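## Task

Remove the printed block from the middle drawer of the slim three-drawer cabinet and set it on the desk. When finished, every drawer in the room must be completely closed, each cabinet must stay roughly in its original spot, and the robot must be upright and not leaning; falling or tipping fails the task. Nothing counts as done if it only stays in place because the robot is holding it.

## Robot and tools

ROBOT. A LinearBot: an omnidirectional wheeled base with strong wheel motors (7 N m) and a column about 1.75 m high. A carriage rides 1.0 m up and down the column (lift_m) and holds two identical six-joint arms, each with a two-finger gripper. Arm bases sit roughly 0.57 m + lift_m above the floor, and carriage parts stick out about 0.15 m below them. A hand reaches up to 0.78 m from its shoulder but only about 0.38 m below the arm base. A hand is about 0.16 m long and 0.1 m wide (0.14 m with fingers open). Parked joints 1-6 are 0, 0.05, 0.05, 1.45, 0, 0; parked, the robot covers about 0.95 m by 0.7 m. Cameras: carriage_camera is fixed, facing forward and tilted about 20 degrees down; left_wrist_camera and right_wrist_camera look out past the fingertips. The carriage camera and parked fingertips can sit up to about 0.45 m above the arm bases. Loose objects may occasionally get a brief push from something else.

FRAMES. Base frame: origin on the floor below the base centre, x forward, y left, z up. left_hand and right_hand are the midpoints between each hand's pads, in this frame. quat_wxyz rotates base axes into hand axes; hand z runs along the fingers, hand y is the opening direction; (1, 0, 0, 0) means the hand points straight up with joints 1, 5, 6 at 0. Odometry frame is the base frame at scene start; base_odometry counts wheel rotation only, so slipping looks like travel. Heading is positive to the left, range -3.142 to 3.142. Hand readings drift from truth, more at long reach.

execute_actions. Arguments: actions (a list holding zero or one action) and cameras (list from carriage_camera, left_wrist_camera, right_wrist_camera, all; omitted, null or ["all"] gives every camera, [] gives none). An empty list only returns state and images. An action may contain base, joints or both; they start together and may finish at different times; no action runs longer than 15 s.
- base: an offset from where the base last reported itself, exactly one key: translate_m (metres, forward positive, -2 to 2), strafe_m (metres, left positive, -2 to 2) or rotate_rad (radians, counter-clockwise positive, -6.3 to 6.3).
- joints: one object for both arms, keyed by joint name, each value an absolute target. lift_m 0 to 1 m (tolerance 0.004). For left_ and right_ alike: joint1_rad -2.617 to 3.054 (±0.02, vertical-axis swing, 0 forward, positive left); joint2_rad 0 to 3.141 (±0.055, shoulder: 0 upper arm level pointing back, 1.57 vertical, 3.14 level forward); joint3_rad 0 to 3.141 (±0.055, elbow: 0 folded, 3.14 straight); joint4_rad -1.57 to 1.57 (±0.04, wrist pitch, positive lifts fingertips); joint5_rad -1.57 to 1.57 (±0.02, wrist yaw, positive swings fingertips to the right, opposite to joint 1); joint6_rad -2.094 to 2.094 (±0.02, roll about the finger axis, positive clockwise viewed from the forearm); gripper_m 0 to 0.093 m (±0.004, pad gap).
A joint or base left out may keep pushing toward an earlier target without the status showing it. Any unknown key or out-of-range number rejects the call and nothing moves.

wait: seconds, 0 to 10; commands nothing new and returns the same state and images.
zoom_image: camera plus region [x0, y0, x1, y1] in pixels of that camera's latest full image, (0, 0) top-left, at most 504 by 504.
finished_scene: scene, the number of the current scene; closes it for good once the robot has held its last command, and reports success and the next task. Replying without any tool call ends everything. If resuming from a summary, first send execute_actions with an empty list to learn the scene and task.
Cameras are roughly pinhole with radial distortion, 504x504; vertical fields of view 94.85 (carriage), 85.038 (left wrist), 51.84 (right wrist) degrees.

RESULTS. The pictures line lists the cameras in image order. base_status and joint_status: done (for the base, the wheels turned the commanded amount, slip included; a millimetre-scale move may stop short yet say done); off_target (resting away from target, maybe still pushing); contact_stop or time_out (target dropped, holds where it stopped); joint command not followed, usually with a cause line, means a self-collision check blocked an arm's targets (its gripper still moves), and named joints say not_followed; blocked targets may be retried each action until valid or clear. on_its_own covers what the call did not command; held at is the held target, not the position. If one result reports a stop, the rest of that reply's motion, wait and finished_scene calls are skipped. motor_effort gives percent of maximum, positive toward higher joint values, peak in brackets; readings carry fixed bias plus noise. Falling lift effort during descent means a hand or load is resting on something. drive_wheels (ignore sign) staying higher at rest than after a free move means the base still presses on something. A holding gripper usually reads off_target.

CARE. Base contact stops trigger on high wheel effort or an arm being shoved several degrees, but arms are unmonitored during turns and often while arm joints move, and the base may coast about 0.3 m after an arm touch. Arms and grippers have no contact stop: a blocked arm keeps pressing, then snaps to target when freed. After a blocked drive, back off about 0.2 m along the same path (reverse a turn), repeat if still pressing; a retreat can stop spuriously, so try again. The column can strike a table edge the base slid under; reversing into such an edge can tip the robot. Tipping is unrecoverable and unreported except in images; risk grows with a high carriage, extended arms, loads, pulling, or abrupt stops; about 1.5 kg per hand with both arms forward can topple it. A level hand droops 10-17 cm under 1 kg; a straight arm may not lift 1 kg. Gripper force is about 45-60 N per pad. Never let the arms strike or press each other; to untangle, move the blocked arm clear first, then the other in a later action. ARM HIT means an arm hit the robot hard. Outstretched arms heat quickly: MOTOR HOT from 75 °C, a 10 s arm halt at 90 °C, the arm going limp at 100 °C (OVER-TEMPERATURE FAULT); afterward resend targets marked limit_stop_at_motor_heat. Avoid drops, slips, slams and hard shoves; the robot holds its last command while you think.

Each tool is called after "Call:" as name(argument=value, ...) on one line, values as JSON.

## Session

Call:
execute_actions(actions=[])

Scene clock: 0.00 s.
base_odometry: x=+0.000 y=+0.000 heading=+0.000 (m, m, rad; odometry frame)
base_status: not commanded
joint_positions: lift_m=+0.297 left_joint1_rad=-0.007 left_joint2_rad=+0.077 left_joint3_rad=+0.053 left_joint4_rad=+1.462 left_joint5_rad=+0.001 left_joint6_rad=-0.021 left_gripper_m=+0.094 right_joint1_rad=-0.026 right_joint2_rad=+0.035 right_joint3_rad=+0.068 right_joint4_rad=+1.439 right_joint5_rad=-0.039 right_joint6_rad=+0.025 right_gripper_m=+0.094
joint_status: not commanded
motor_effort: lift_m=+23 drive_wheels=+2 (%)
left_hand: x=+0.3206 y=+0.3431 z=+1.3186 quat_wxyz=(+0.998, +0.000, +0.066, -0.014) (m; base frame)
right_hand: x=+0.3082 y=-0.3374 z=+1.3224 quat_wxyz=(+0.999, -0.018, +0.050, +0.000) (m; base frame)
pictures: carriage_camera, left_wrist_camera, right_wrist_camera
Images, in order (width x height): carriage_camera 504x504, left_wrist_camera 504x504, right_wrist_camera 504x504.

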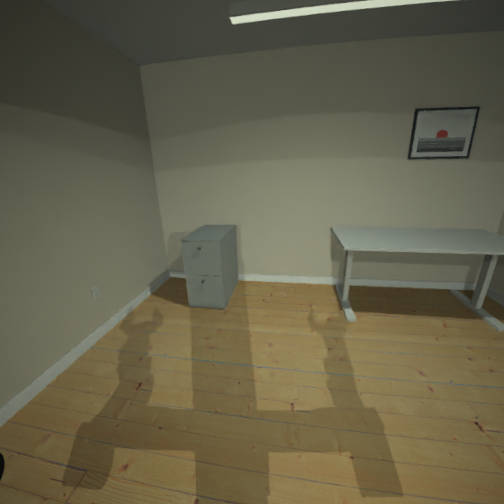

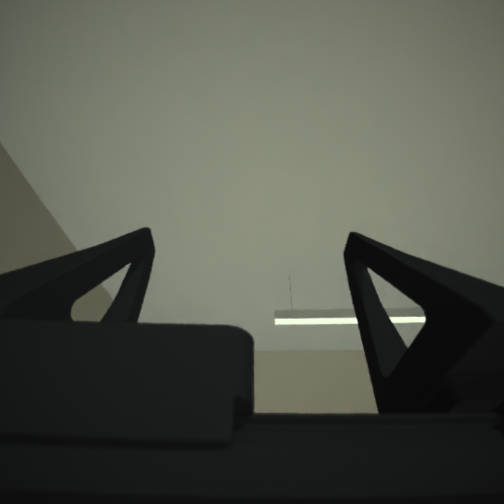

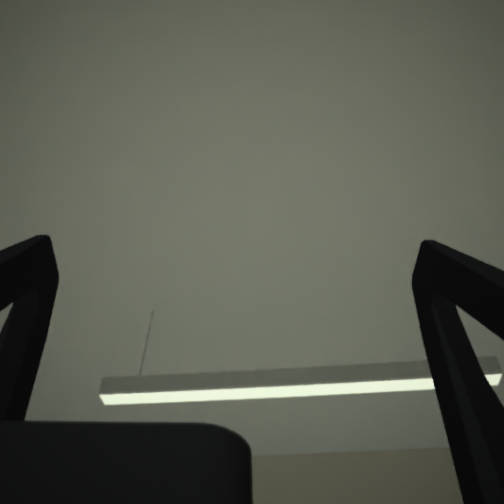

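Call:
zoom_image(camera="carriage_camera", region=[150, 200, 300, 330])

Region (150, 200, 300, 330) of carriage_camera's 504x504 image, scaled by 3.360, with more detail than that image has; it fills the top 437 rows of this view, and the rest is white.

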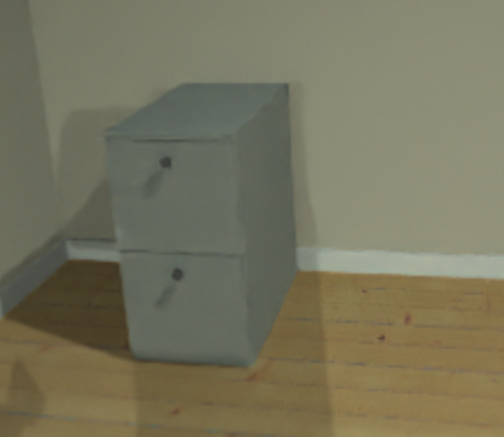

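Call:
execute_actions(actions=[{"base":{"rotate_rad":-1.3}}], cameras=["carriage_camera"])

Call:
execute_actions(actions=[{"base":{"rotate_rad":-1.5}}], cameras=["carriage_camera"])

Call:
execute_actions(actions=[{"base":{"rotate_rad":-1.6}}], cameras=["carriage_camera"])

Scene clock: 3.17 s.
base_odometry: x=+0.000 y=+0.000 heading=-1.300 (m, m, rad; odometry frame)
base_status: done
joint_positions: lift_m=+0.297 left_joint1_rad=-0.007 left_joint2_rad=+0.077 left_joint3_rad=+0.053 left_joint4_rad=+1.461 left_joint5_rad=+0.001 left_joint6_rad=-0.021 left_gripper_m=+0.094 right_joint1_rad=-0.026 right_joint2_rad=+0.035 right_joint3_rad=+0.068 right_joint4_rad=+1.438 right_joint5_rad=-0.039 right_joint6_rad=+0.025 right_gripper_m=+0.094
joint_status: not commanded
motor_effort: lift_m=+23(23) drive_wheels=+3(10) (%)
left_hand: x=+0.3207 y=+0.3431 z=+1.3186 quat_wxyz=(+0.998, +0.000, +0.067, -0.014) (m; base frame)
right_hand: x=+0.3084 y=-0.3375 z=+1.3224 quat_wxyz=(+0.999, -0.018, +0.050, +0.000) (m; base frame)
pictures: carriage_camera
Images, in order (width x height): carriage_camera 504x504.

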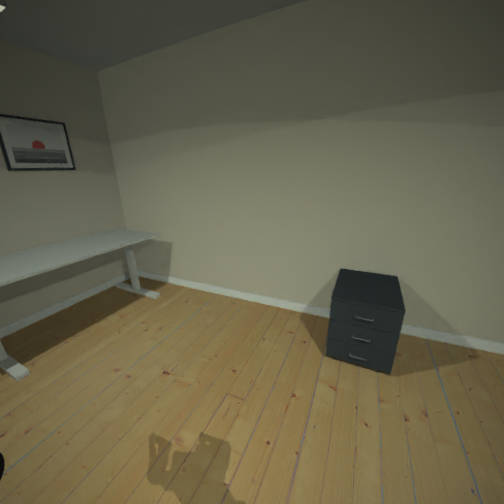

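Scene clock: 6.20 s.
base_odometry: x=+0.000 y=+0.000 heading=-2.800 (m, m, rad; odometry frame)
base_status: done
joint_positions: lift_m=+0.297 left_joint1_rad=-0.007 left_joint2_rad=+0.077 left_joint3_rad=+0.053 left_joint4_rad=+1.461 left_joint5_rad=+0.001 left_joint6_rad=-0.021 left_gripper_m=+0.094 right_joint1_rad=-0.026 right_joint2_rad=+0.035 right_joint3_rad=+0.068 right_joint4_rad=+1.438 right_joint5_rad=-0.039 right_joint6_rad=+0.025 right_gripper_m=+0.094
joint_status: not commanded
motor_effort: lift_m=+23(23) drive_wheels=+3(9) (%)
left_hand: x=+0.3207 y=+0.3431 z=+1.3186 quat_wxyz=(+0.998, +0.000, +0.067, -0.014) (m; base frame)
right_hand: x=+0.3085 y=-0.3375 z=+1.3224 quat_wxyz=(+0.999, -0.018, +0.050, +0.000) (m; base frame)
pictures: carriage_camera
Images, in order (width x height): carriage_camera 504x504.

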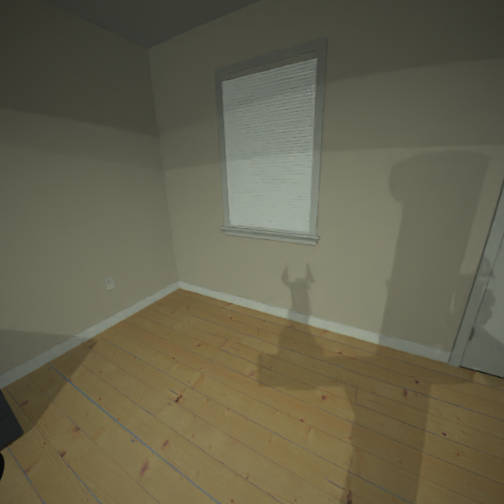

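Scene clock: 9.33 s.
base_odometry: x=+0.000 y=+0.000 heading=+1.884 (m, m, rad; odometry frame)
base_status: done
joint_positions: lift_m=+0.297 left_joint1_rad=-0.007 left_joint2_rad=+0.077 left_joint3_rad=+0.053 left_joint4_rad=+1.461 left_joint5_rad=+0.001 left_joint6_rad=-0.021 left_gripper_m=+0.094 right_joint1_rad=-0.026 right_joint2_rad=+0.035 right_joint3_rad=+0.068 right_joint4_rad=+1.437 right_joint5_rad=-0.039 right_joint6_rad=+0.025 right_gripper_m=+0.094
joint_status: not commanded
motor_effort: lift_m=+23(23) drive_wheels=+3(10) (%)
left_hand: x=+0.3208 y=+0.3431 z=+1.3185 quat_wxyz=(+0.998, +0.000, +0.067, -0.014) (m; base frame)
right_hand: x=+0.3086 y=-0.3375 z=+1.3224 quat_wxyz=(+0.999, -0.018, +0.050, +0.000) (m; base frame)
pictures: carriage_camera
Images, in order (width x height): carriage_camera 504x504.

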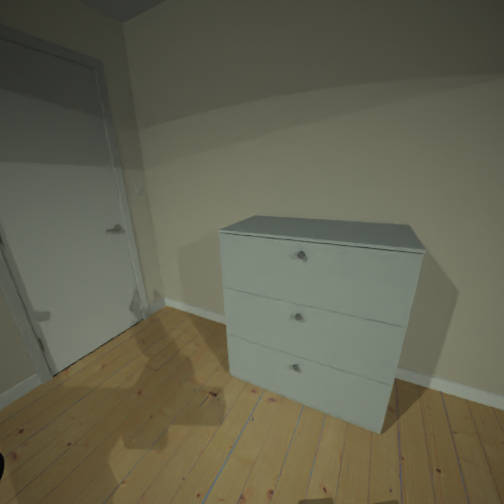

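Call:
execute_actions(actions=[{"base":{"rotate_rad":2.68},"joints":{"lift_m":0.0}}], cameras=["carriage_camera"])

Scene clock: 14.03 s.
base_odometry: x=+0.000 y=+0.000 heading=-1.720 (m, m, rad; odometry frame)
base_status: done
joint_positions: lift_m=+0.000 left_joint1_rad=-0.007 left_joint2_rad=+0.077 left_joint3_rad=+0.053 left_joint4_rad=+1.459 left_joint5_rad=+0.001 left_joint6_rad=-0.021 left_gripper_m=+0.094 right_joint1_rad=-0.026 right_joint2_rad=+0.035 right_joint3_rad=+0.068 right_joint4_rad=+1.434 right_joint5_rad=-0.039 right_joint6_rad=+0.025 right_gripper_m=+0.094
joint_status: all done
motor_effort: lift_m=+19(18) drive_wheels=+3(13) (%)
left_hand: x=+0.3214 y=+0.3431 z=+1.0216 quat_wxyz=(+0.998, +0.000, +0.068, -0.014) (m; base frame)
right_hand: x=+0.3093 y=-0.3375 z=+1.0255 quat_wxyz=(+0.998, -0.018, +0.052, +0.001) (m; base frame)
pictures: carriage_camera
Images, in order (width x height): carriage_camera 504x504.

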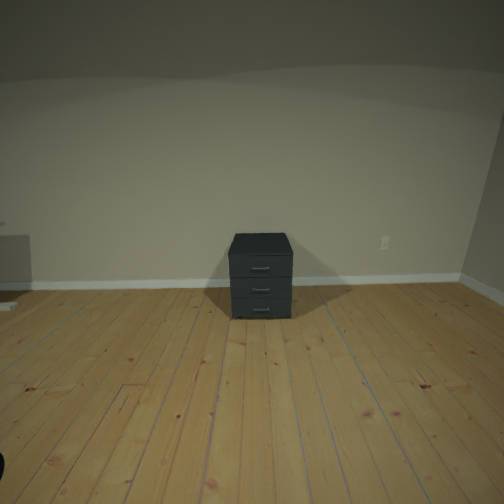

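Call:
execute_actions(actions=[{"base":{"translate_m":0.5},"joints":{"right_joint2_rad":2.4,"right_joint3_rad":1.2,"right_joint4_rad":1.2,"right_joint6_rad":1.57}}])

Scene clock: 17.63 s.
base_odometry: x=-0.074 y=-0.495 heading=-1.719 (m, m, rad; odometry frame)
base_status: done
joint_positions: lift_m=+0.000 left_joint1_rad=-0.007 left_joint2_rad=+0.077 left_joint3_rad=+0.053 left_joint4_rad=+1.459 left_joint5_rad=+0.001 left_joint6_rad=-0.021 left_gripper_m=+0.094 right_joint1_rad=-0.026 right_joint2_rad=+2.400 right_joint3_rad=+1.193 right_joint4_rad=+1.189 right_joint5_rad=-0.039 right_joint6_rad=+1.565 right_gripper_m=+0.094
joint_status: all done
motor_effort: lift_m=+19(19) drive_wheels=-5(13) (%)
left_hand: x=+0.3214 y=+0.3431 z=+1.0216 quat_wxyz=(+0.998, +0.000, +0.068, -0.014) (m; base frame)
right_hand: x=+0.8886 y=-0.3527 z=+0.6701 quat_wxyz=(+0.494, +0.500, +0.509, +0.497) (m; base frame)
pictures: carriage_camera, left_wrist_camera, right_wrist_camera
Images, in order (width x height): carriage_camera 504x504, left_wrist_camera 504x504, right_wrist_camera 504x504.

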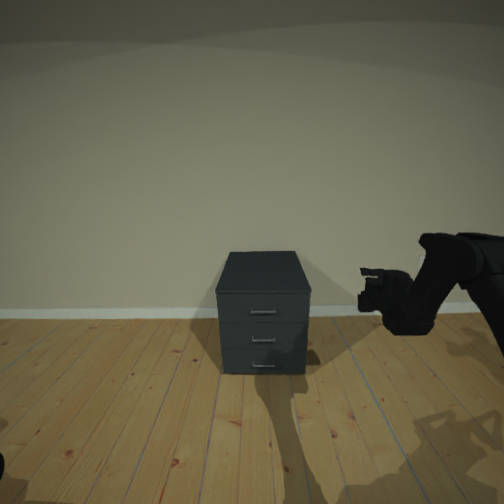

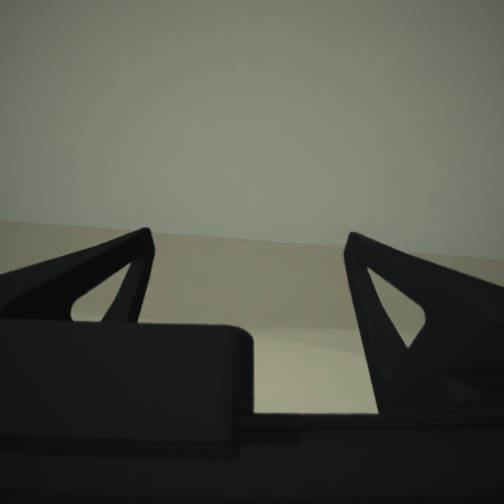

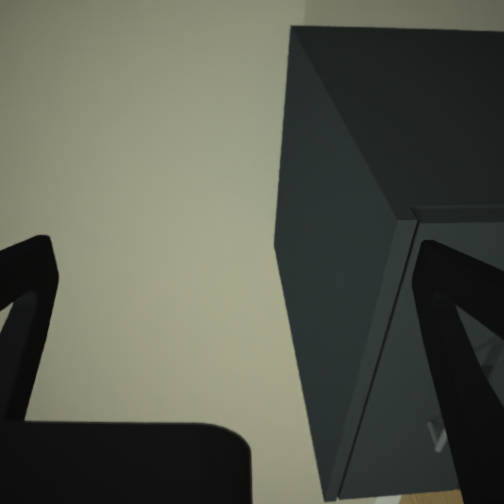

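Call:
execute_actions(actions=[{"base":{"strafe_m":-0.29},"joints":{"right_joint1_rad":0.0,"right_joint2_rad":3.1,"right_joint3_rad":1.6,"right_joint4_rad":0.5,"right_joint5_rad":0.0,"right_joint6_rad":1.57,"right_gripper_m":0.05}}])

Scene clock: 21.00 s.
base_odometry: x=-0.360 y=-0.452 heading=-1.719 (m, m, rad; odometry frame)
base_status: done
joint_positions: lift_m=+0.000 left_joint1_rad=-0.007 left_joint2_rad=+0.077 left_joint3_rad=+0.053 left_joint4_rad=+1.459 left_joint5_rad=+0.001 left_joint6_rad=-0.021 left_gripper_m=+0.094 right_joint1_rad=+0.000 right_joint2_rad=+3.119 right_joint3_rad=+1.584 right_joint4_rad=+0.491 right_joint5_rad=-0.005 right_joint6_rad=+1.566 right_gripper_m=+0.050
joint_status: all done
motor_effort: lift_m=+19(20) drive_wheels=-2(8) (%)
left_hand: x=+0.3213 y=+0.3431 z=+1.0216 quat_wxyz=(+0.998, +0.000, +0.068, -0.014) (m; base frame)
right_hand: x=+0.7610 y=-0.3427 z=+0.2542 quat_wxyz=(+0.183, +0.681, +0.685, +0.185) (m; base frame)
pictures: carriage_camera, left_wrist_camera, right_wrist_camera
Images, in order (width x height): carriage_camera 504x504, left_wrist_camera 504x504, right_wrist_camera 504x504.

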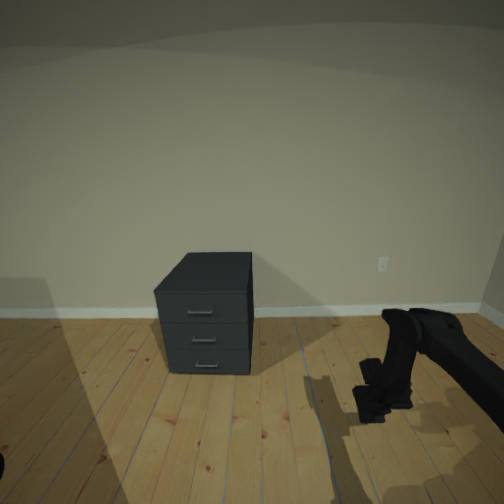

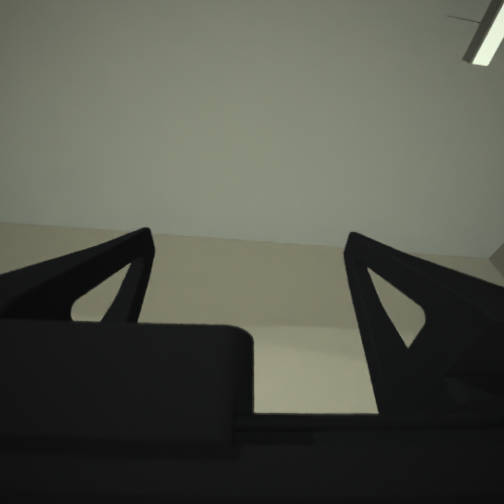

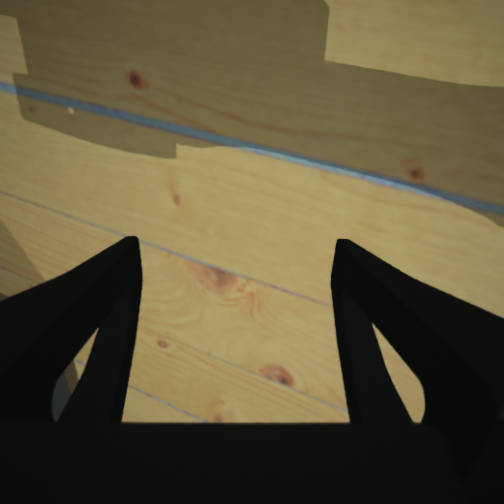

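Call:
execute_actions(actions=[{"base":{"strafe_m":0.58}}], cameras=["carriage_camera"])

Call:
execute_actions(actions=[{"base":{"translate_m":0.25}}], cameras=["carriage_camera","right_wrist_camera"])

Scene clock: 24.67 s.
base_odometry: x=+0.213 y=-0.538 heading=-1.719 (m, m, rad; odometry frame)
base_status: done
joint_positions: lift_m=+0.000 left_joint1_rad=-0.007 left_joint2_rad=+0.077 left_joint3_rad=+0.053 left_joint4_rad=+1.459 left_joint5_rad=+0.001 left_joint6_rad=-0.021 left_gripper_m=+0.094 right_joint1_rad=+0.000 right_joint2_rad=+3.119 right_joint3_rad=+1.584 right_joint4_rad=+0.495 right_joint5_rad=-0.004 right_joint6_rad=+1.566 right_gripper_m=+0.050
joint_status: not commanded
motor_effort: lift_m=+19(19) drive_wheels=-2(13) (%)
left_hand: x=+0.3213 y=+0.3431 z=+1.0216 quat_wxyz=(+0.998, +0.000, +0.068, -0.014) (m; base frame)
right_hand: x=+0.7618 y=-0.3427 z=+0.2547 quat_wxyz=(+0.184, +0.680, +0.685, +0.186) (m; base frame)
pictures: carriage_camera
Images, in order (width x height): carriage_camera 504x504.

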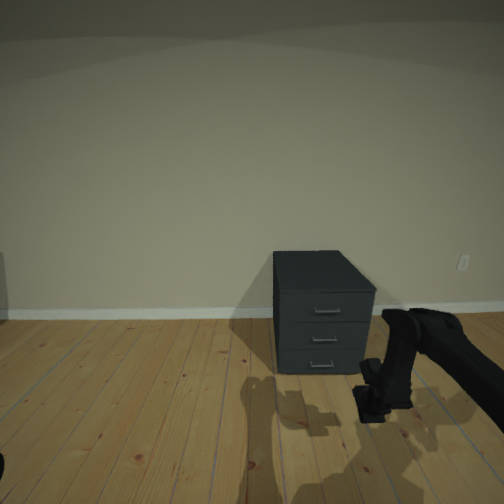

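Scene clock: 26.97 s.
base_odometry: x=+0.177 y=-0.785 heading=-1.718 (m, m, rad; odometry frame)
base_status: done
joint_positions: lift_m=+0.000 left_joint1_rad=-0.007 left_joint2_rad=+0.077 left_joint3_rad=+0.053 left_joint4_rad=+1.459 left_joint5_rad=+0.001 left_joint6_rad=-0.021 left_gripper_m=+0.094 right_joint1_rad=+0.000 right_joint2_rad=+3.119 right_joint3_rad=+1.584 right_joint4_rad=+0.497 right_joint5_rad=-0.004 right_joint6_rad=+1.566 right_gripper_m=+0.050
joint_status: not commanded
motor_effort: lift_m=+19(19) drive_wheels=-4(9) (%)
left_hand: x=+0.3214 y=+0.3431 z=+1.0216 quat_wxyz=(+0.998, +0.000, +0.068, -0.014) (m; base frame)
right_hand: x=+0.7622 y=-0.3427 z=+0.2549 quat_wxyz=(+0.185, +0.680, +0.684, +0.187) (m; base frame)
pictures: carriage_camera, right_wrist_camera
Images, in order (width x height): carriage_camera 504x504, right_wrist_camera 504x504.

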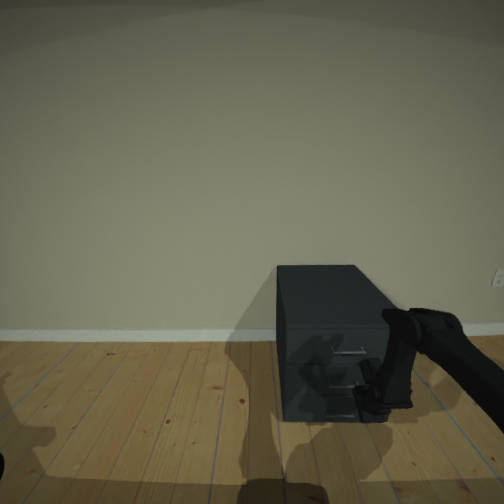

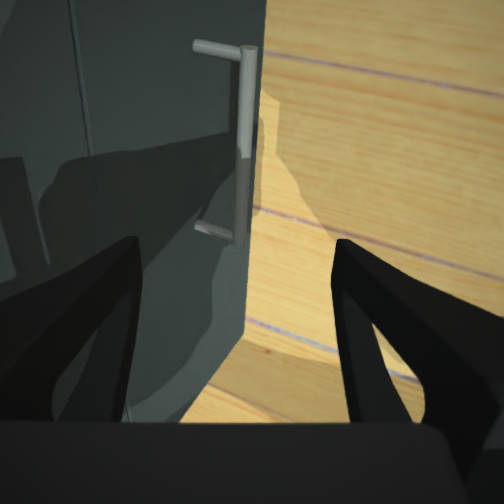

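Call:
execute_actions(actions=[{"base":{"translate_m":-0.06},"joints":{"right_joint4_rad":0.95}}], cameras=["right_wrist_camera"])

Scene clock: 28.83 s.
base_odometry: x=+0.185 y=-0.726 heading=-1.719 (m, m, rad; odometry frame)
base_status: done
joint_positions: lift_m=+0.000 left_joint1_rad=-0.007 left_joint2_rad=+0.077 left_joint3_rad=+0.053 left_joint4_rad=+1.459 left_joint5_rad=+0.001 left_joint6_rad=-0.021 left_gripper_m=+0.094 right_joint1_rad=+0.000 right_joint2_rad=+3.119 right_joint3_rad=+1.584 right_joint4_rad=+0.942 right_joint5_rad=-0.004 right_joint6_rad=+1.566 right_gripper_m=+0.050
joint_status: all done
motor_effort: lift_m=+19(19) drive_wheels=-3(9) (%)
left_hand: x=+0.3213 y=+0.3431 z=+1.0216 quat_wxyz=(+0.998, +0.000, +0.068, -0.014) (m; base frame)
right_hand: x=+0.8414 y=-0.3428 z=+0.3293 quat_wxyz=(+0.332, +0.622, +0.627, +0.332) (m; base frame)
pictures: right_wrist_camera
Images, in order (width x height): right_wrist_camera 504x504.

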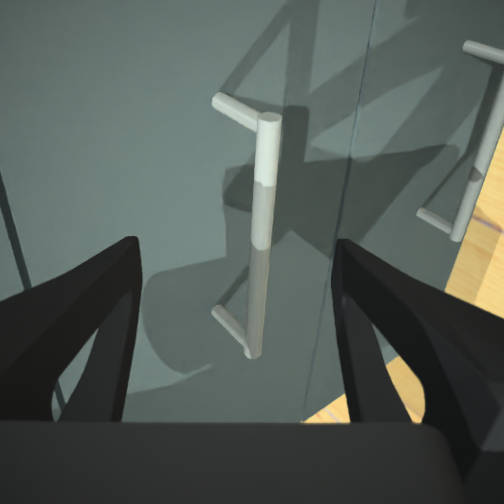

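Call:
execute_actions(actions=[{"joints":{"right_joint4_rad":0.5,"right_gripper_m":0.06}}], cameras=[])

Call:
execute_actions(actions=[{"base":{"translate_m":0.15}}], cameras=["carriage_camera","right_wrist_camera"])

Scene clock: 30.33 s.
base_odometry: x=+0.185 y=-0.726 heading=-1.719 (m, m, rad; odometry frame)
base_status: not commanded
joint_positions: lift_m=+0.000 left_joint1_rad=-0.007 left_joint2_rad=+0.077 left_joint3_rad=+0.053 left_joint4_rad=+1.459 left_joint5_rad=+0.001 left_joint6_rad=-0.021 left_gripper_m=+0.094 right_joint1_rad=+0.000 right_joint2_rad=+3.119 right_joint3_rad=+1.584 right_joint4_rad=+0.499 right_joint5_rad=-0.004 right_joint6_rad=+1.566 right_gripper_m=+0.060
joint_status: all done
motor_effort: lift_m=+19(19) drive_wheels=-3(3) (%)
left_hand: x=+0.3213 y=+0.3431 z=+1.0216 quat_wxyz=(+0.998, +0.000, +0.068, -0.014) (m; base frame)
right_hand: x=+0.7628 y=-0.3428 z=+0.2552 quat_wxyz=(+0.186, +0.680, +0.684, +0.188) (m; base frame)
pictures: none
No camera images: the call's "cameras" was empty. Leave "cameras" out to get every camera's image.

Scene clock: 32.17 s.
base_odometry: x=+0.163 y=-0.874 heading=-1.718 (m, m, rad; odometry frame)
base_status: done
joint_positions: lift_m=+0.000 left_joint1_rad=-0.007 left_joint2_rad=+0.077 left_joint3_rad=+0.053 left_joint4_rad=+1.459 left_joint5_rad=+0.001 left_joint6_rad=-0.021 left_gripper_m=+0.094 right_joint1_rad=-0.012 right_joint2_rad=+3.120 right_joint3_rad=+1.518 right_joint4_rad=+0.390 right_joint5_rad=-0.003 right_joint6_rad=+1.572 right_gripper_m=+0.060
joint_status: not commanded
motor_effort: lift_m=+19(19) drive_wheels=+4(8) (%)
left_hand: x=+0.3214 y=+0.3431 z=+1.0216 quat_wxyz=(+0.998, +0.000, +0.068, -0.014) (m; base frame)
right_hand: x=+0.7076 y=-0.3479 z=+0.2324 quat_wxyz=(+0.126, +0.700, +0.691, +0.127) (m; base frame)
pictures: carriage_camera, right_wrist_camera
Images, in order (width x height): carriage_camera 504x504, right_wrist_camera 504x504.

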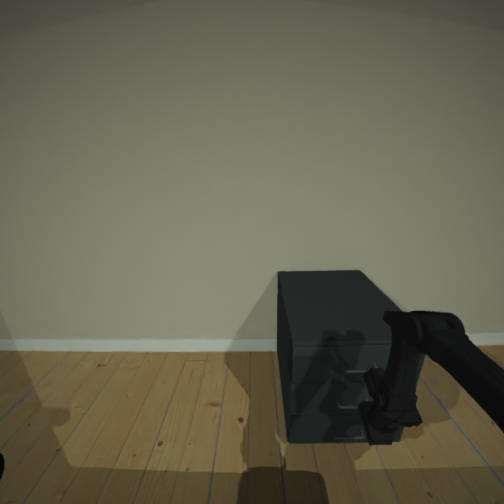

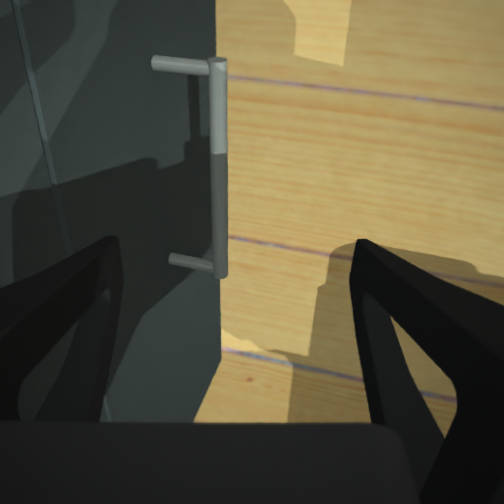

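Call:
execute_actions(actions=[{"base":{"translate_m":-0.09},"joints":{"right_gripper_m":0.04}}], cameras=["right_wrist_camera"])

Call:
execute_actions(actions=[{"joints":{"right_joint4_rad":0.7,"lift_m":0.06}}], cameras=["right_wrist_camera"])

Scene clock: 33.90 s.
base_odometry: x=+0.176 y=-0.785 heading=-1.719 (m, m, rad; odometry frame)
base_status: done
joint_positions: lift_m=+0.000 left_joint1_rad=-0.007 left_joint2_rad=+0.077 left_joint3_rad=+0.053 left_joint4_rad=+1.459 left_joint5_rad=+0.001 left_joint6_rad=-0.021 left_gripper_m=+0.094 right_joint1_rad=-0.009 right_joint2_rad=+3.120 right_joint3_rad=+1.586 right_joint4_rad=+0.491 right_joint5_rad=-0.003 right_joint6_rad=+1.572 right_gripper_m=+0.040
joint_status: all done
motor_effort: lift_m=+19(19) drive_wheels=-4(8) (%)
left_hand: x=+0.3213 y=+0.3431 z=+1.0216 quat_wxyz=(+0.998, +0.000, +0.068, -0.014) (m; base frame)
right_hand: x=+0.7617 y=-0.3472 z=+0.2543 quat_wxyz=(+0.184, +0.686, +0.679, +0.185) (m; base frame)
pictures: right_wrist_camera
Images, in order (width x height): right_wrist_camera 504x504.

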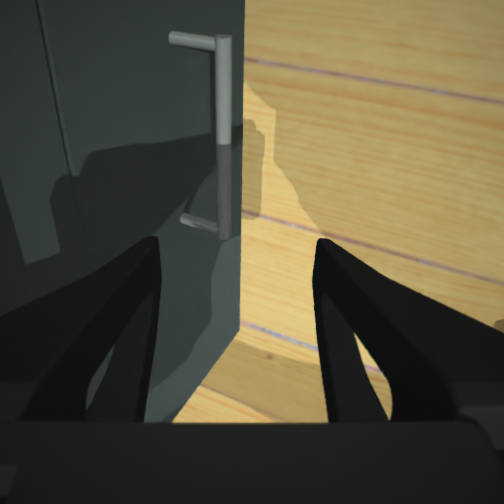

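Scene clock: 34.80 s.
base_odometry: x=+0.176 y=-0.785 heading=-1.719 (m, m, rad; odometry frame)
base_status: not commanded
joint_positions: lift_m=+0.060 left_joint1_rad=-0.007 left_joint2_rad=+0.077 left_joint3_rad=+0.053 left_joint4_rad=+1.459 left_joint5_rad=+0.001 left_joint6_rad=-0.021 left_gripper_m=+0.094 right_joint1_rad=-0.009 right_joint2_rad=+3.103 right_joint3_rad=+1.586 right_joint4_rad=+0.701 right_joint5_rad=-0.003 right_joint6_rad=+1.572 right_gripper_m=+0.040
joint_status: all done
motor_effort: lift_m=+25(29) drive_wheels=-5(5) (%)
left_hand: x=+0.3213 y=+0.3431 z=+1.0810 quat_wxyz=(+0.998, +0.000, +0.068, -0.014) (m; base frame)
right_hand: x=+0.8103 y=-0.3477 z=+0.3527 quat_wxyz=(+0.260, +0.660, +0.654, +0.261) (m; base frame)
pictures: right_wrist_camera
Images, in order (width x height): right_wrist_camera 504x504.

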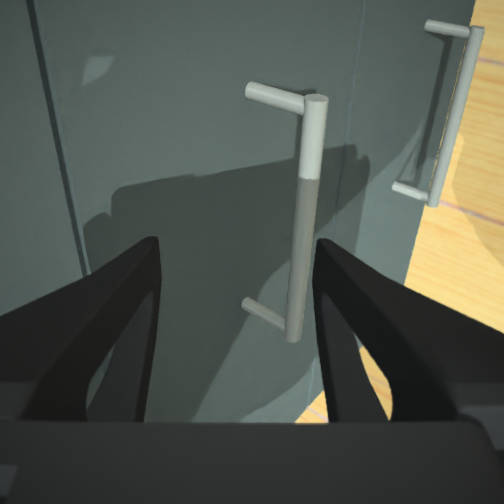

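Call:
execute_actions(actions=[{"joints":{"right_joint4_rad":0.55}}], cameras=[])

Call:
execute_actions(actions=[{"base":{"translate_m":0.07}}], cameras=["right_wrist_camera"])

Scene clock: 36.13 s.
base_odometry: x=+0.176 y=-0.785 heading=-1.719 (m, m, rad; odometry frame)
base_status: not commanded
joint_positions: lift_m=+0.060 left_joint1_rad=-0.007 left_joint2_rad=+0.077 left_joint3_rad=+0.053 left_joint4_rad=+1.459 left_joint5_rad=+0.001 left_joint6_rad=-0.021 left_gripper_m=+0.094 right_joint1_rad=-0.009 right_joint2_rad=+3.103 right_joint3_rad=+1.586 right_joint4_rad=+0.551 right_joint5_rad=-0.003 right_joint6_rad=+1.572 right_gripper_m=+0.040
joint_status: all done
motor_effort: lift_m=+25(25) drive_wheels=-5(5) (%)
left_hand: x=+0.3213 y=+0.3431 z=+1.0810 quat_wxyz=(+0.998, +0.000, +0.068, -0.014) (m; base frame)
right_hand: x=+0.7817 y=-0.3474 z=+0.3296 quat_wxyz=(+0.210, +0.678, +0.672, +0.211) (m; base frame)
pictures: none
No camera images: the call's "cameras" was empty. Leave "cameras" out to get every camera's image.

Scene clock: 37.50 s.
base_odometry: x=+0.166 y=-0.854 heading=-1.718 (m, m, rad; odometry frame)
base_status: done
joint_positions: lift_m=+0.060 left_joint1_rad=-0.007 left_joint2_rad=+0.077 left_joint3_rad=+0.053 left_joint4_rad=+1.459 left_joint5_rad=+0.001 left_joint6_rad=-0.021 left_gripper_m=+0.094 right_joint1_rad=-0.008 right_joint2_rad=+3.104 right_joint3_rad=+1.586 right_joint4_rad=+0.493 right_joint5_rad=-0.003 right_joint6_rad=+1.572 right_gripper_m=+0.040
joint_status: not commanded
motor_effort: lift_m=+25(25) drive_wheels=+3(10) (%)
left_hand: x=+0.3213 y=+0.3431 z=+1.0810 quat_wxyz=(+0.998, +0.000, +0.068, -0.014) (m; base frame)
right_hand: x=+0.7693 y=-0.3469 z=+0.3214 quat_wxyz=(+0.190, +0.684, +0.678, +0.191) (m; base frame)
pictures: right_wrist_camera
Images, in order (width x height): right_wrist_camera 504x504.

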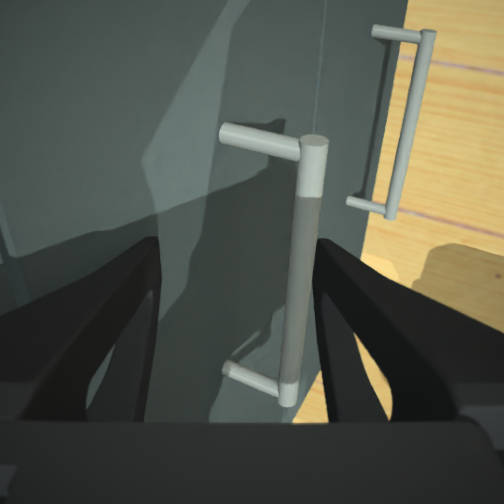

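Call:
execute_actions(actions=[{"base":{"translate_m":-0.012},"joints":{"lift_m":0.0}}], cameras=["right_wrist_camera","carriage_camera"])

Scene clock: 38.67 s.
base_odometry: x=+0.168 y=-0.842 heading=-1.718 (m, m, rad; odometry frame)
base_status: done
joint_positions: lift_m=+0.001 left_joint1_rad=-0.007 left_joint2_rad=+0.077 left_joint3_rad=+0.053 left_joint4_rad=+1.461 left_joint5_rad=+0.001 left_joint6_rad=-0.021 left_gripper_m=+0.094 right_joint1_rad=-0.006 right_joint2_rad=+3.086 right_joint3_rad=+1.568 right_joint4_rad=+0.554 right_joint5_rad=-0.002 right_joint6_rad=+1.572 right_gripper_m=+0.040
joint_status: all done
motor_effort: lift_m=+15(22) drive_wheels=+4(10) (%)
left_hand: x=+0.3209 y=+0.3431 z=+1.0221 quat_wxyz=(+0.998, +0.000, +0.067, -0.014) (m; base frame)
right_hand: x=+0.7815 y=-0.3462 z=+0.2752 quat_wxyz=(+0.211, +0.677, +0.673, +0.211) (m; base frame)
pictures: carriage_camera, right_wrist_camera
Images, in order (width x height): carriage_camera 504x504, right_wrist_camera 504x504.

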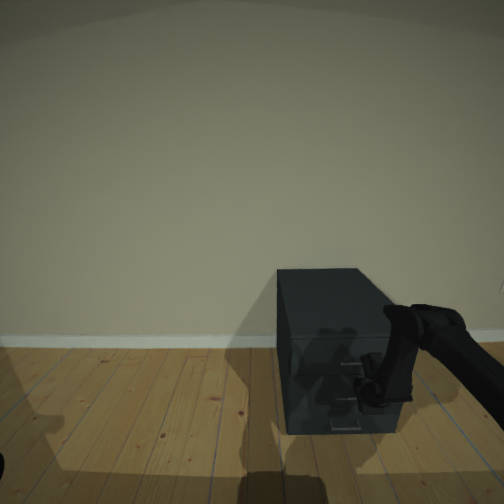

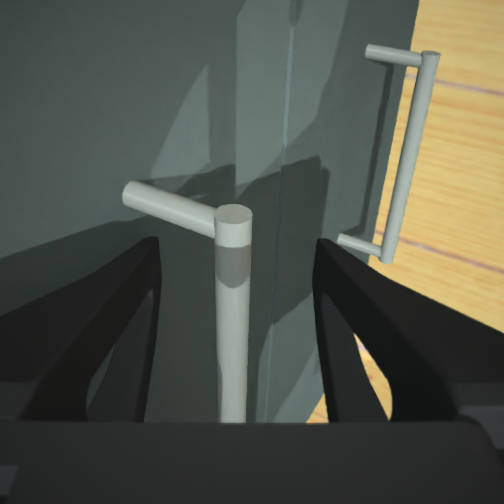

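Call:
execute_actions(actions=[{"joints":{"right_gripper_m":0.0}}], cameras=["right_wrist_camera"])

Scene clock: 39.40 s.
base_odometry: x=+0.168 y=-0.842 heading=-1.718 (m, m, rad; odometry frame)
base_status: not commanded
joint_positions: lift_m=+0.001 left_joint1_rad=-0.007 left_joint2_rad=+0.077 left_joint3_rad=+0.053 left_joint4_rad=+1.461 left_joint5_rad=+0.001 left_joint6_rad=-0.021 left_gripper_m=+0.094 right_joint1_rad=-0.005 right_joint2_rad=+3.086 right_joint3_rad=+1.570 right_joint4_rad=+0.562 right_joint5_rad=-0.002 right_joint6_rad=+1.569 right_gripper_m=+0.006
joint_status: right_gripper_m off_target (ended at +0.006, target +0.000)
motor_effort: lift_m=+17(17) drive_wheels=+4(7) (%)
left_hand: x=+0.3207 y=+0.3431 z=+1.0219 quat_wxyz=(+0.998, +0.000, +0.067, -0.014) (m; base frame)
right_hand: x=+0.7840 y=-0.3458 z=+0.2766 quat_wxyz=(+0.215, +0.675, +0.673, +0.214) (m; base frame)
pictures: right_wrist_camera
Images, in order (width x height): right_wrist_camera 504x504.

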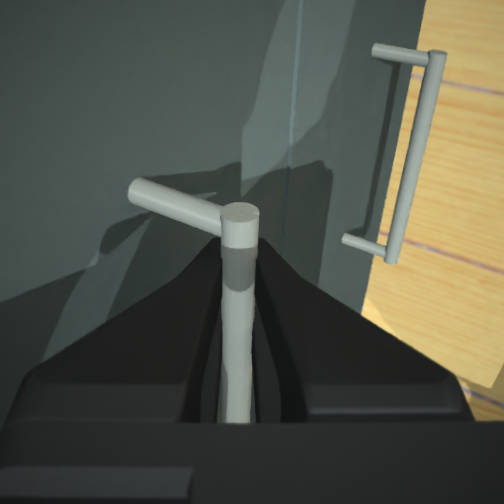

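Call:
execute_actions(actions=[{"base":{"translate_m":-0.08}}], cameras=["right_wrist_camera","carriage_camera"])

Scene clock: 42.77 s.
base_odometry: x=+0.180 y=-0.763 heading=-1.718 (m, m, rad; odometry frame)
base_status: done
joint_positions: lift_m=+0.000 left_joint1_rad=-0.007 left_joint2_rad=+0.077 left_joint3_rad=+0.053 left_joint4_rad=+1.461 left_joint5_rad=+0.001 left_joint6_rad=-0.021 left_gripper_m=+0.094 right_joint1_rad=-0.005 right_joint2_rad=+3.096 right_joint3_rad=+1.599 right_joint4_rad=+0.553 right_joint5_rad=+0.002 right_joint6_rad=+1.568 right_gripper_m=+0.006
joint_status: not commanded
motor_effort: lift_m=+19(19) drive_wheels=-6(10) (%)
left_hand: x=+0.3207 y=+0.3431 z=+1.0217 quat_wxyz=(+0.998, +0.000, +0.067, -0.014) (m; base frame)
right_hand: x=+0.7908 y=-0.3464 z=+0.2767 quat_wxyz=(+0.219, +0.674, +0.672, +0.217) (m; base frame)
pictures: carriage_camera, right_wrist_camera
Images, in order (width x height): carriage_camera 504x504, right_wrist_camera 504x504.

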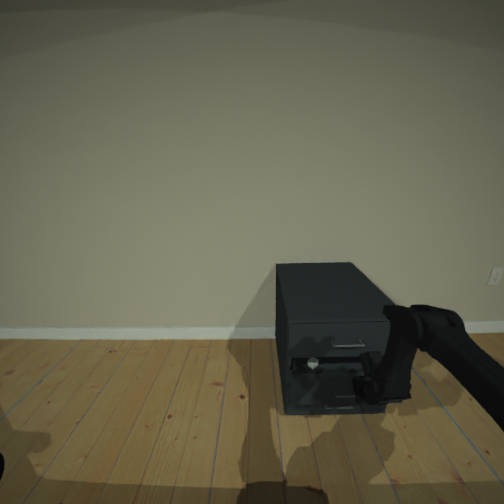

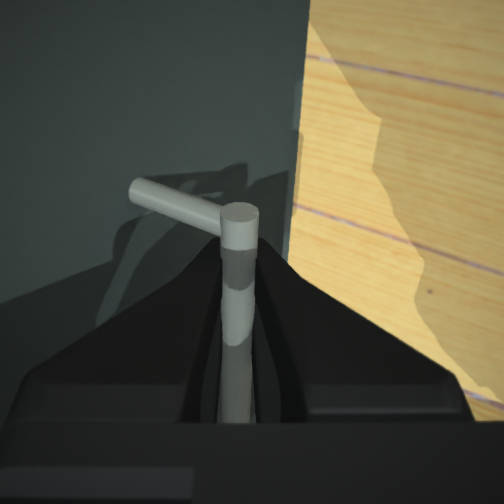

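Opening; something is visible near the front left. Continue.

Call:
execute_actions(actions=[{"base":{"translate_m":-0.17}}], cameras=["right_wrist_camera","carriage_camera"])

Call:
zoom_image(camera="carriage_camera", region=[250, 280, 430, 430])

Scene clock: 44.80 s.
base_odometry: x=+0.205 y=-0.595 heading=-1.718 (m, m, rad; odometry frame)
base_status: done
joint_positions: lift_m=+0.000 left_joint1_rad=-0.007 left_joint2_rad=+0.077 left_joint3_rad=+0.053 left_joint4_rad=+1.461 left_joint5_rad=+0.001 left_joint6_rad=-0.021 left_gripper_m=+0.094 right_joint1_rad=-0.005 right_joint2_rad=+3.096 right_joint3_rad=+1.599 right_joint4_rad=+0.551 right_joint5_rad=+0.005 right_joint6_rad=+1.567 right_gripper_m=+0.006
joint_status: not commanded
motor_effort: lift_m=+19(19) drive_wheels=-2(10) (%)
left_hand: x=+0.3207 y=+0.3431 z=+1.0217 quat_wxyz=(+0.998, +0.000, +0.067, -0.014) (m; base frame)
right_hand: x=+0.7904 y=-0.3471 z=+0.2764 quat_wxyz=(+0.220, +0.674, +0.672, +0.214) (m; base frame)
pictures: carriage_camera, right_wrist_camera
Images, in order (width x height): carriage_camera 504x504, right_wrist_camera 504x504.

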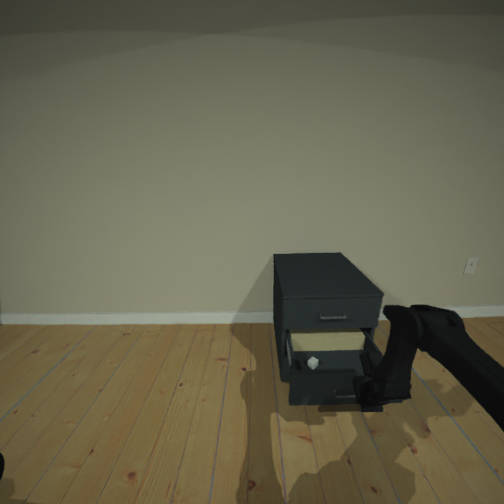

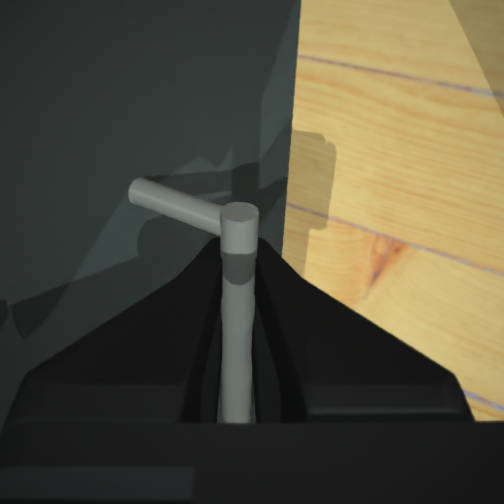

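Region (250, 280, 430, 430) of carriage_camera's 504x504 image, scaled by 2.800, with more detail than that image has.

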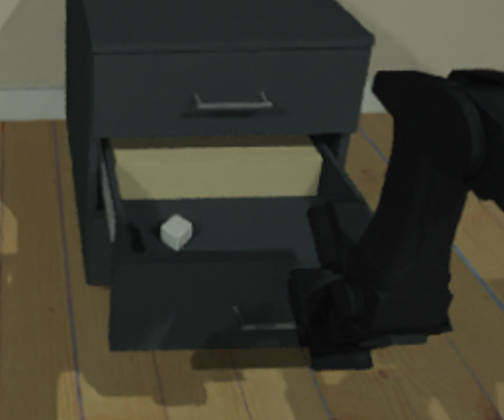

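Call:
execute_actions(actions=[{"base":{"translate_m":-0.1}}], cameras=["carriage_camera"])

Call:
zoom_image(camera="carriage_camera", region=[250, 280, 430, 430])

Scene clock: 46.50 s.
base_odometry: x=+0.220 y=-0.496 heading=-1.718 (m, m, rad; odometry frame)
base_status: done
joint_positions: lift_m=+0.000 left_joint1_rad=-0.007 left_joint2_rad=+0.077 left_joint3_rad=+0.053 left_joint4_rad=+1.461 left_joint5_rad=+0.001 left_joint6_rad=-0.021 left_gripper_m=+0.094 right_joint1_rad=-0.005 right_joint2_rad=+3.096 right_joint3_rad=+1.599 right_joint4_rad=+0.550 right_joint5_rad=+0.013 right_joint6_rad=+1.566 right_gripper_m=+0.006
joint_status: not commanded
motor_effort: lift_m=+19(19) drive_wheels=-1(8) (%)
left_hand: x=+0.3207 y=+0.3431 z=+1.0217 quat_wxyz=(+0.998, +0.000, +0.067, -0.014) (m; base frame)
right_hand: x=+0.7903 y=-0.3483 z=+0.2763 quat_wxyz=(+0.222, +0.675, +0.671, +0.212) (m; base frame)
pictures: carriage_camera
Images, in order (width x height): carriage_camera 504x504.

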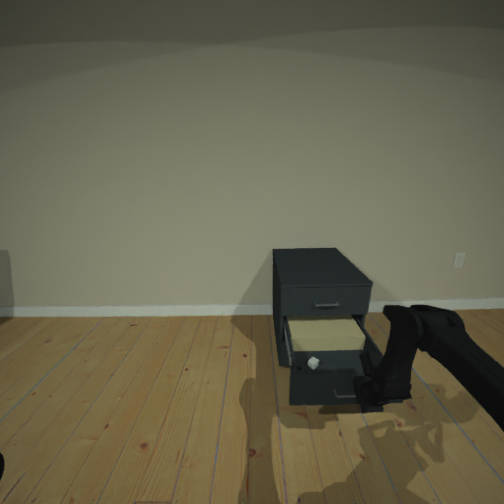

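Region (250, 280, 430, 430) of carriage_camera's 504x504 image, scaled by 2.800, with more detail than that image has.

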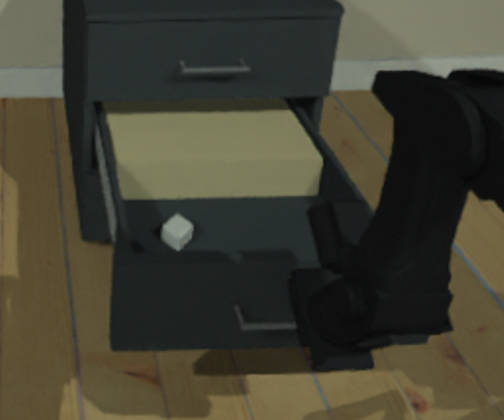

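Call:
execute_actions(actions=[{"joints":{"right_gripper_m":0.05}}], cameras=[])

Call:
execute_actions(actions=[{"joints":{"lift_m":0.2}}], cameras=[])

Call:
execute_actions(actions=[{"base":{"strafe_m":0.075},"joints":{"right_joint2_rad":3.1,"right_joint3_rad":1.6,"right_joint4_rad":0.05,"right_gripper_m":0.07}}], cameras=[])

Call:
execute_actions(actions=[{"base":{"translate_m":0.32}}], cameras=["carriage_camera","right_wrist_camera"])

Scene clock: 47.70 s.
base_odometry: x=+0.220 y=-0.496 heading=-1.718 (m, m, rad; odometry frame)
base_status: not commanded
joint_positions: lift_m=+0.000 left_joint1_rad=-0.007 left_joint2_rad=+0.077 left_joint3_rad=+0.053 left_joint4_rad=+1.461 left_joint5_rad=+0.001 left_joint6_rad=-0.021 left_gripper_m=+0.094 right_joint1_rad=-0.005 right_joint2_rad=+3.098 right_joint3_rad=+1.599 right_joint4_rad=+0.534 right_joint5_rad=+0.008 right_joint6_rad=+1.566 right_gripper_m=+0.050
joint_status: all done
motor_effort: lift_m=+19(19) drive_wheels=-1(1) (%)
left_hand: x=+0.3207 y=+0.3431 z=+1.0217 quat_wxyz=(+0.998, +0.000, +0.067, -0.014) (m; base frame)
right_hand: x=+0.7863 y=-0.3475 z=+0.2732 quat_wxyz=(+0.215, +0.676, +0.674, +0.207) (m; base frame)
pictures: none
No camera images: the call's "cameras" was empty. Leave "cameras" out to get every camera's image.

Scene clock: 49.03 s.
base_odometry: x=+0.220 y=-0.496 heading=-1.718 (m, m, rad; odometry frame)
base_status: not commanded
joint_positions: lift_m=+0.200 left_joint1_rad=-0.007 left_joint2_rad=+0.077 left_joint3_rad=+0.053 left_joint4_rad=+1.461 left_joint5_rad=+0.001 left_joint6_rad=-0.021 left_gripper_m=+0.094 right_joint1_rad=-0.005 right_joint2_rad=+3.101 right_joint3_rad=+1.599 right_joint4_rad=+0.549 right_joint5_rad=+0.006 right_joint6_rad=+1.566 right_gripper_m=+0.050
joint_status: all done
motor_effort: lift_m=+25(31) drive_wheels=-1(1) (%)
left_hand: x=+0.3207 y=+0.3431 z=+1.2210 quat_wxyz=(+0.998, +0.000, +0.067, -0.014) (m; base frame)
right_hand: x=+0.7878 y=-0.3472 z=+0.4729 quat_wxyz=(+0.218, +0.675, +0.673, +0.212) (m; base frame)
pictures: none
No camera images: the call's "cameras" was empty. Leave "cameras" out to get every camera's image.

Scene clock: 50.50 s.
base_odometry: x=+0.294 y=-0.507 heading=-1.718 (m, m, rad; odometry frame)
base_status: done
joint_positions: lift_m=+0.200 left_joint1_rad=-0.007 left_joint2_rad=+0.077 left_joint3_rad=+0.053 left_joint4_rad=+1.461 left_joint5_rad=+0.001 left_joint6_rad=-0.021 left_gripper_m=+0.094 right_joint1_rad=-0.003 right_joint2_rad=+3.101 right_joint3_rad=+1.599 right_joint4_rad=+0.051 right_joint5_rad=+0.005 right_joint6_rad=+1.566 right_gripper_m=+0.070
joint_status: all done
motor_effort: lift_m=+25(25) drive_wheels=+1(6) (%)
left_hand: x=+0.3207 y=+0.3431 z=+1.2210 quat_wxyz=(+0.998, +0.000, +0.067, -0.014) (m; base frame)
right_hand: x=+0.6746 y=-0.3456 z=+0.4292 quat_wxyz=(+0.044, +0.706, +0.706, +0.040) (m; base frame)
pictures: none
No camera images: the call's "cameras" was empty. Leave "cameras" out to get every camera's image.

Scene clock: 53.03 s.
base_odometry: x=+0.248 y=-0.824 heading=-1.717 (m, m, rad; odometry frame)
base_status: done
joint_positions: lift_m=+0.200 left_joint1_rad=-0.007 left_joint2_rad=+0.077 left_joint3_rad=+0.053 left_joint4_rad=+1.461 left_joint5_rad=+0.001 left_joint6_rad=-0.021 left_gripper_m=+0.094 right_joint1_rad=-0.003 right_joint2_rad=+3.101 right_joint3_rad=+1.599 right_joint4_rad=+0.050 right_joint5_rad=+0.005 right_joint6_rad=+1.566 right_gripper_m=+0.070
joint_status: not commanded
motor_effort: lift_m=+25(25) drive_wheels=-4(9) (%)
left_hand: x=+0.3208 y=+0.3431 z=+1.2210 quat_wxyz=(+0.998, +0.000, +0.067, -0.014) (m; base frame)
right_hand: x=+0.6744 y=-0.3456 z=+0.4292 quat_wxyz=(+0.044, +0.706, +0.706, +0.040) (m; base frame)
pictures: carriage_camera, right_wrist_camera
Images, in order (width x height): carriage_camera 504x504, right_wrist_camera 504x504.

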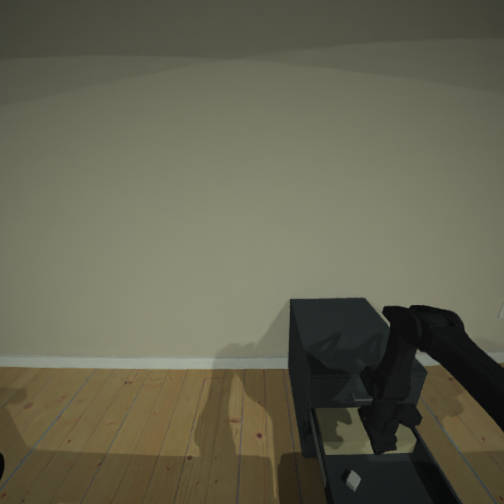

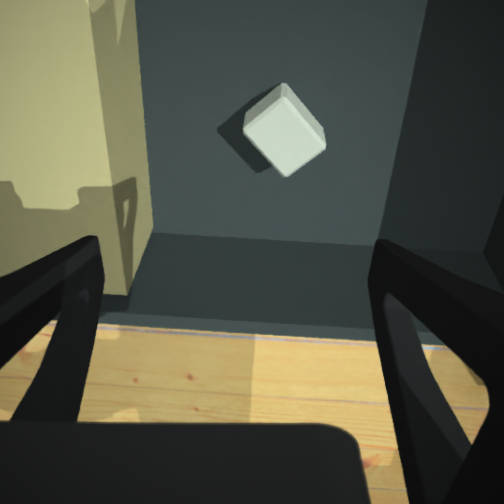

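Call:
execute_actions(actions=[{"joints":{"right_joint2_rad":3.14,"right_joint3_rad":1.62,"right_joint4_rad":-0.02,"right_joint6_rad":0.78,"lift_m":0.08}}], cameras=["carriage_camera","right_wrist_camera"])

Scene clock: 55.13 s.
base_odometry: x=+0.248 y=-0.824 heading=-1.717 (m, m, rad; odometry frame)
base_status: not commanded
joint_positions: lift_m=+0.080 left_joint1_rad=-0.007 left_joint2_rad=+0.077 left_joint3_rad=+0.053 left_joint4_rad=+1.461 left_joint5_rad=+0.001 left_joint6_rad=-0.021 left_gripper_m=+0.094 right_joint1_rad=-0.003 right_joint2_rad=+3.122 right_joint3_rad=+1.607 right_joint4_rad=-0.019 right_joint5_rad=+0.004 right_joint6_rad=+0.786 right_gripper_m=+0.070
joint_status: all done
joint sent to its limit — the command would take right_joint2_rad past its upper limit, so that joint was sent only as far as its limit.
motor_effort: lift_m=+20(19) drive_wheels=-4(5) (%)
left_hand: x=+0.3208 y=+0.3431 z=+1.1016 quat_wxyz=(+0.998, +0.000, +0.067, -0.014) (m; base frame)
right_hand: x=+0.6513 y=-0.3455 z=+0.3018 quat_wxyz=(+0.018, +0.384, +0.923, +0.005) (m; base frame)
pictures: carriage_camera, right_wrist_camera
Images, in order (width x height): carriage_camera 504x504, right_wrist_camera 504x504.

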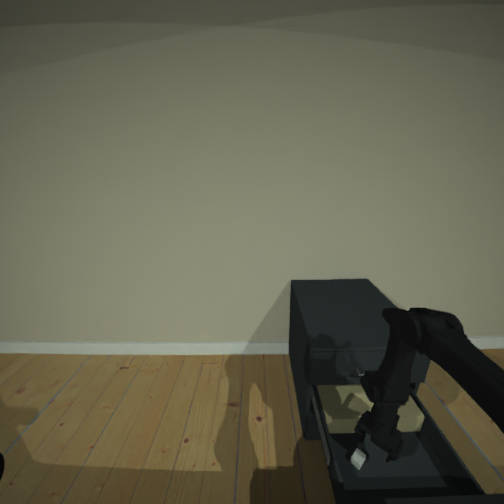

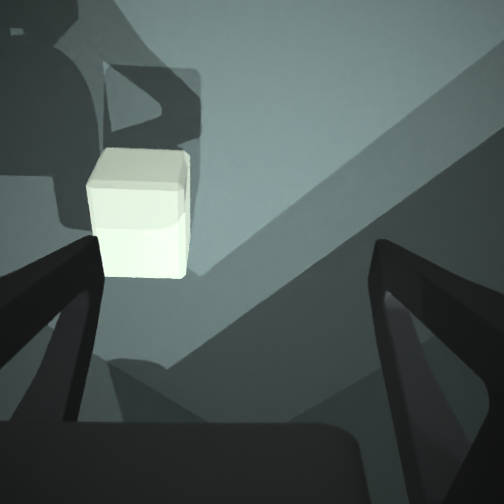

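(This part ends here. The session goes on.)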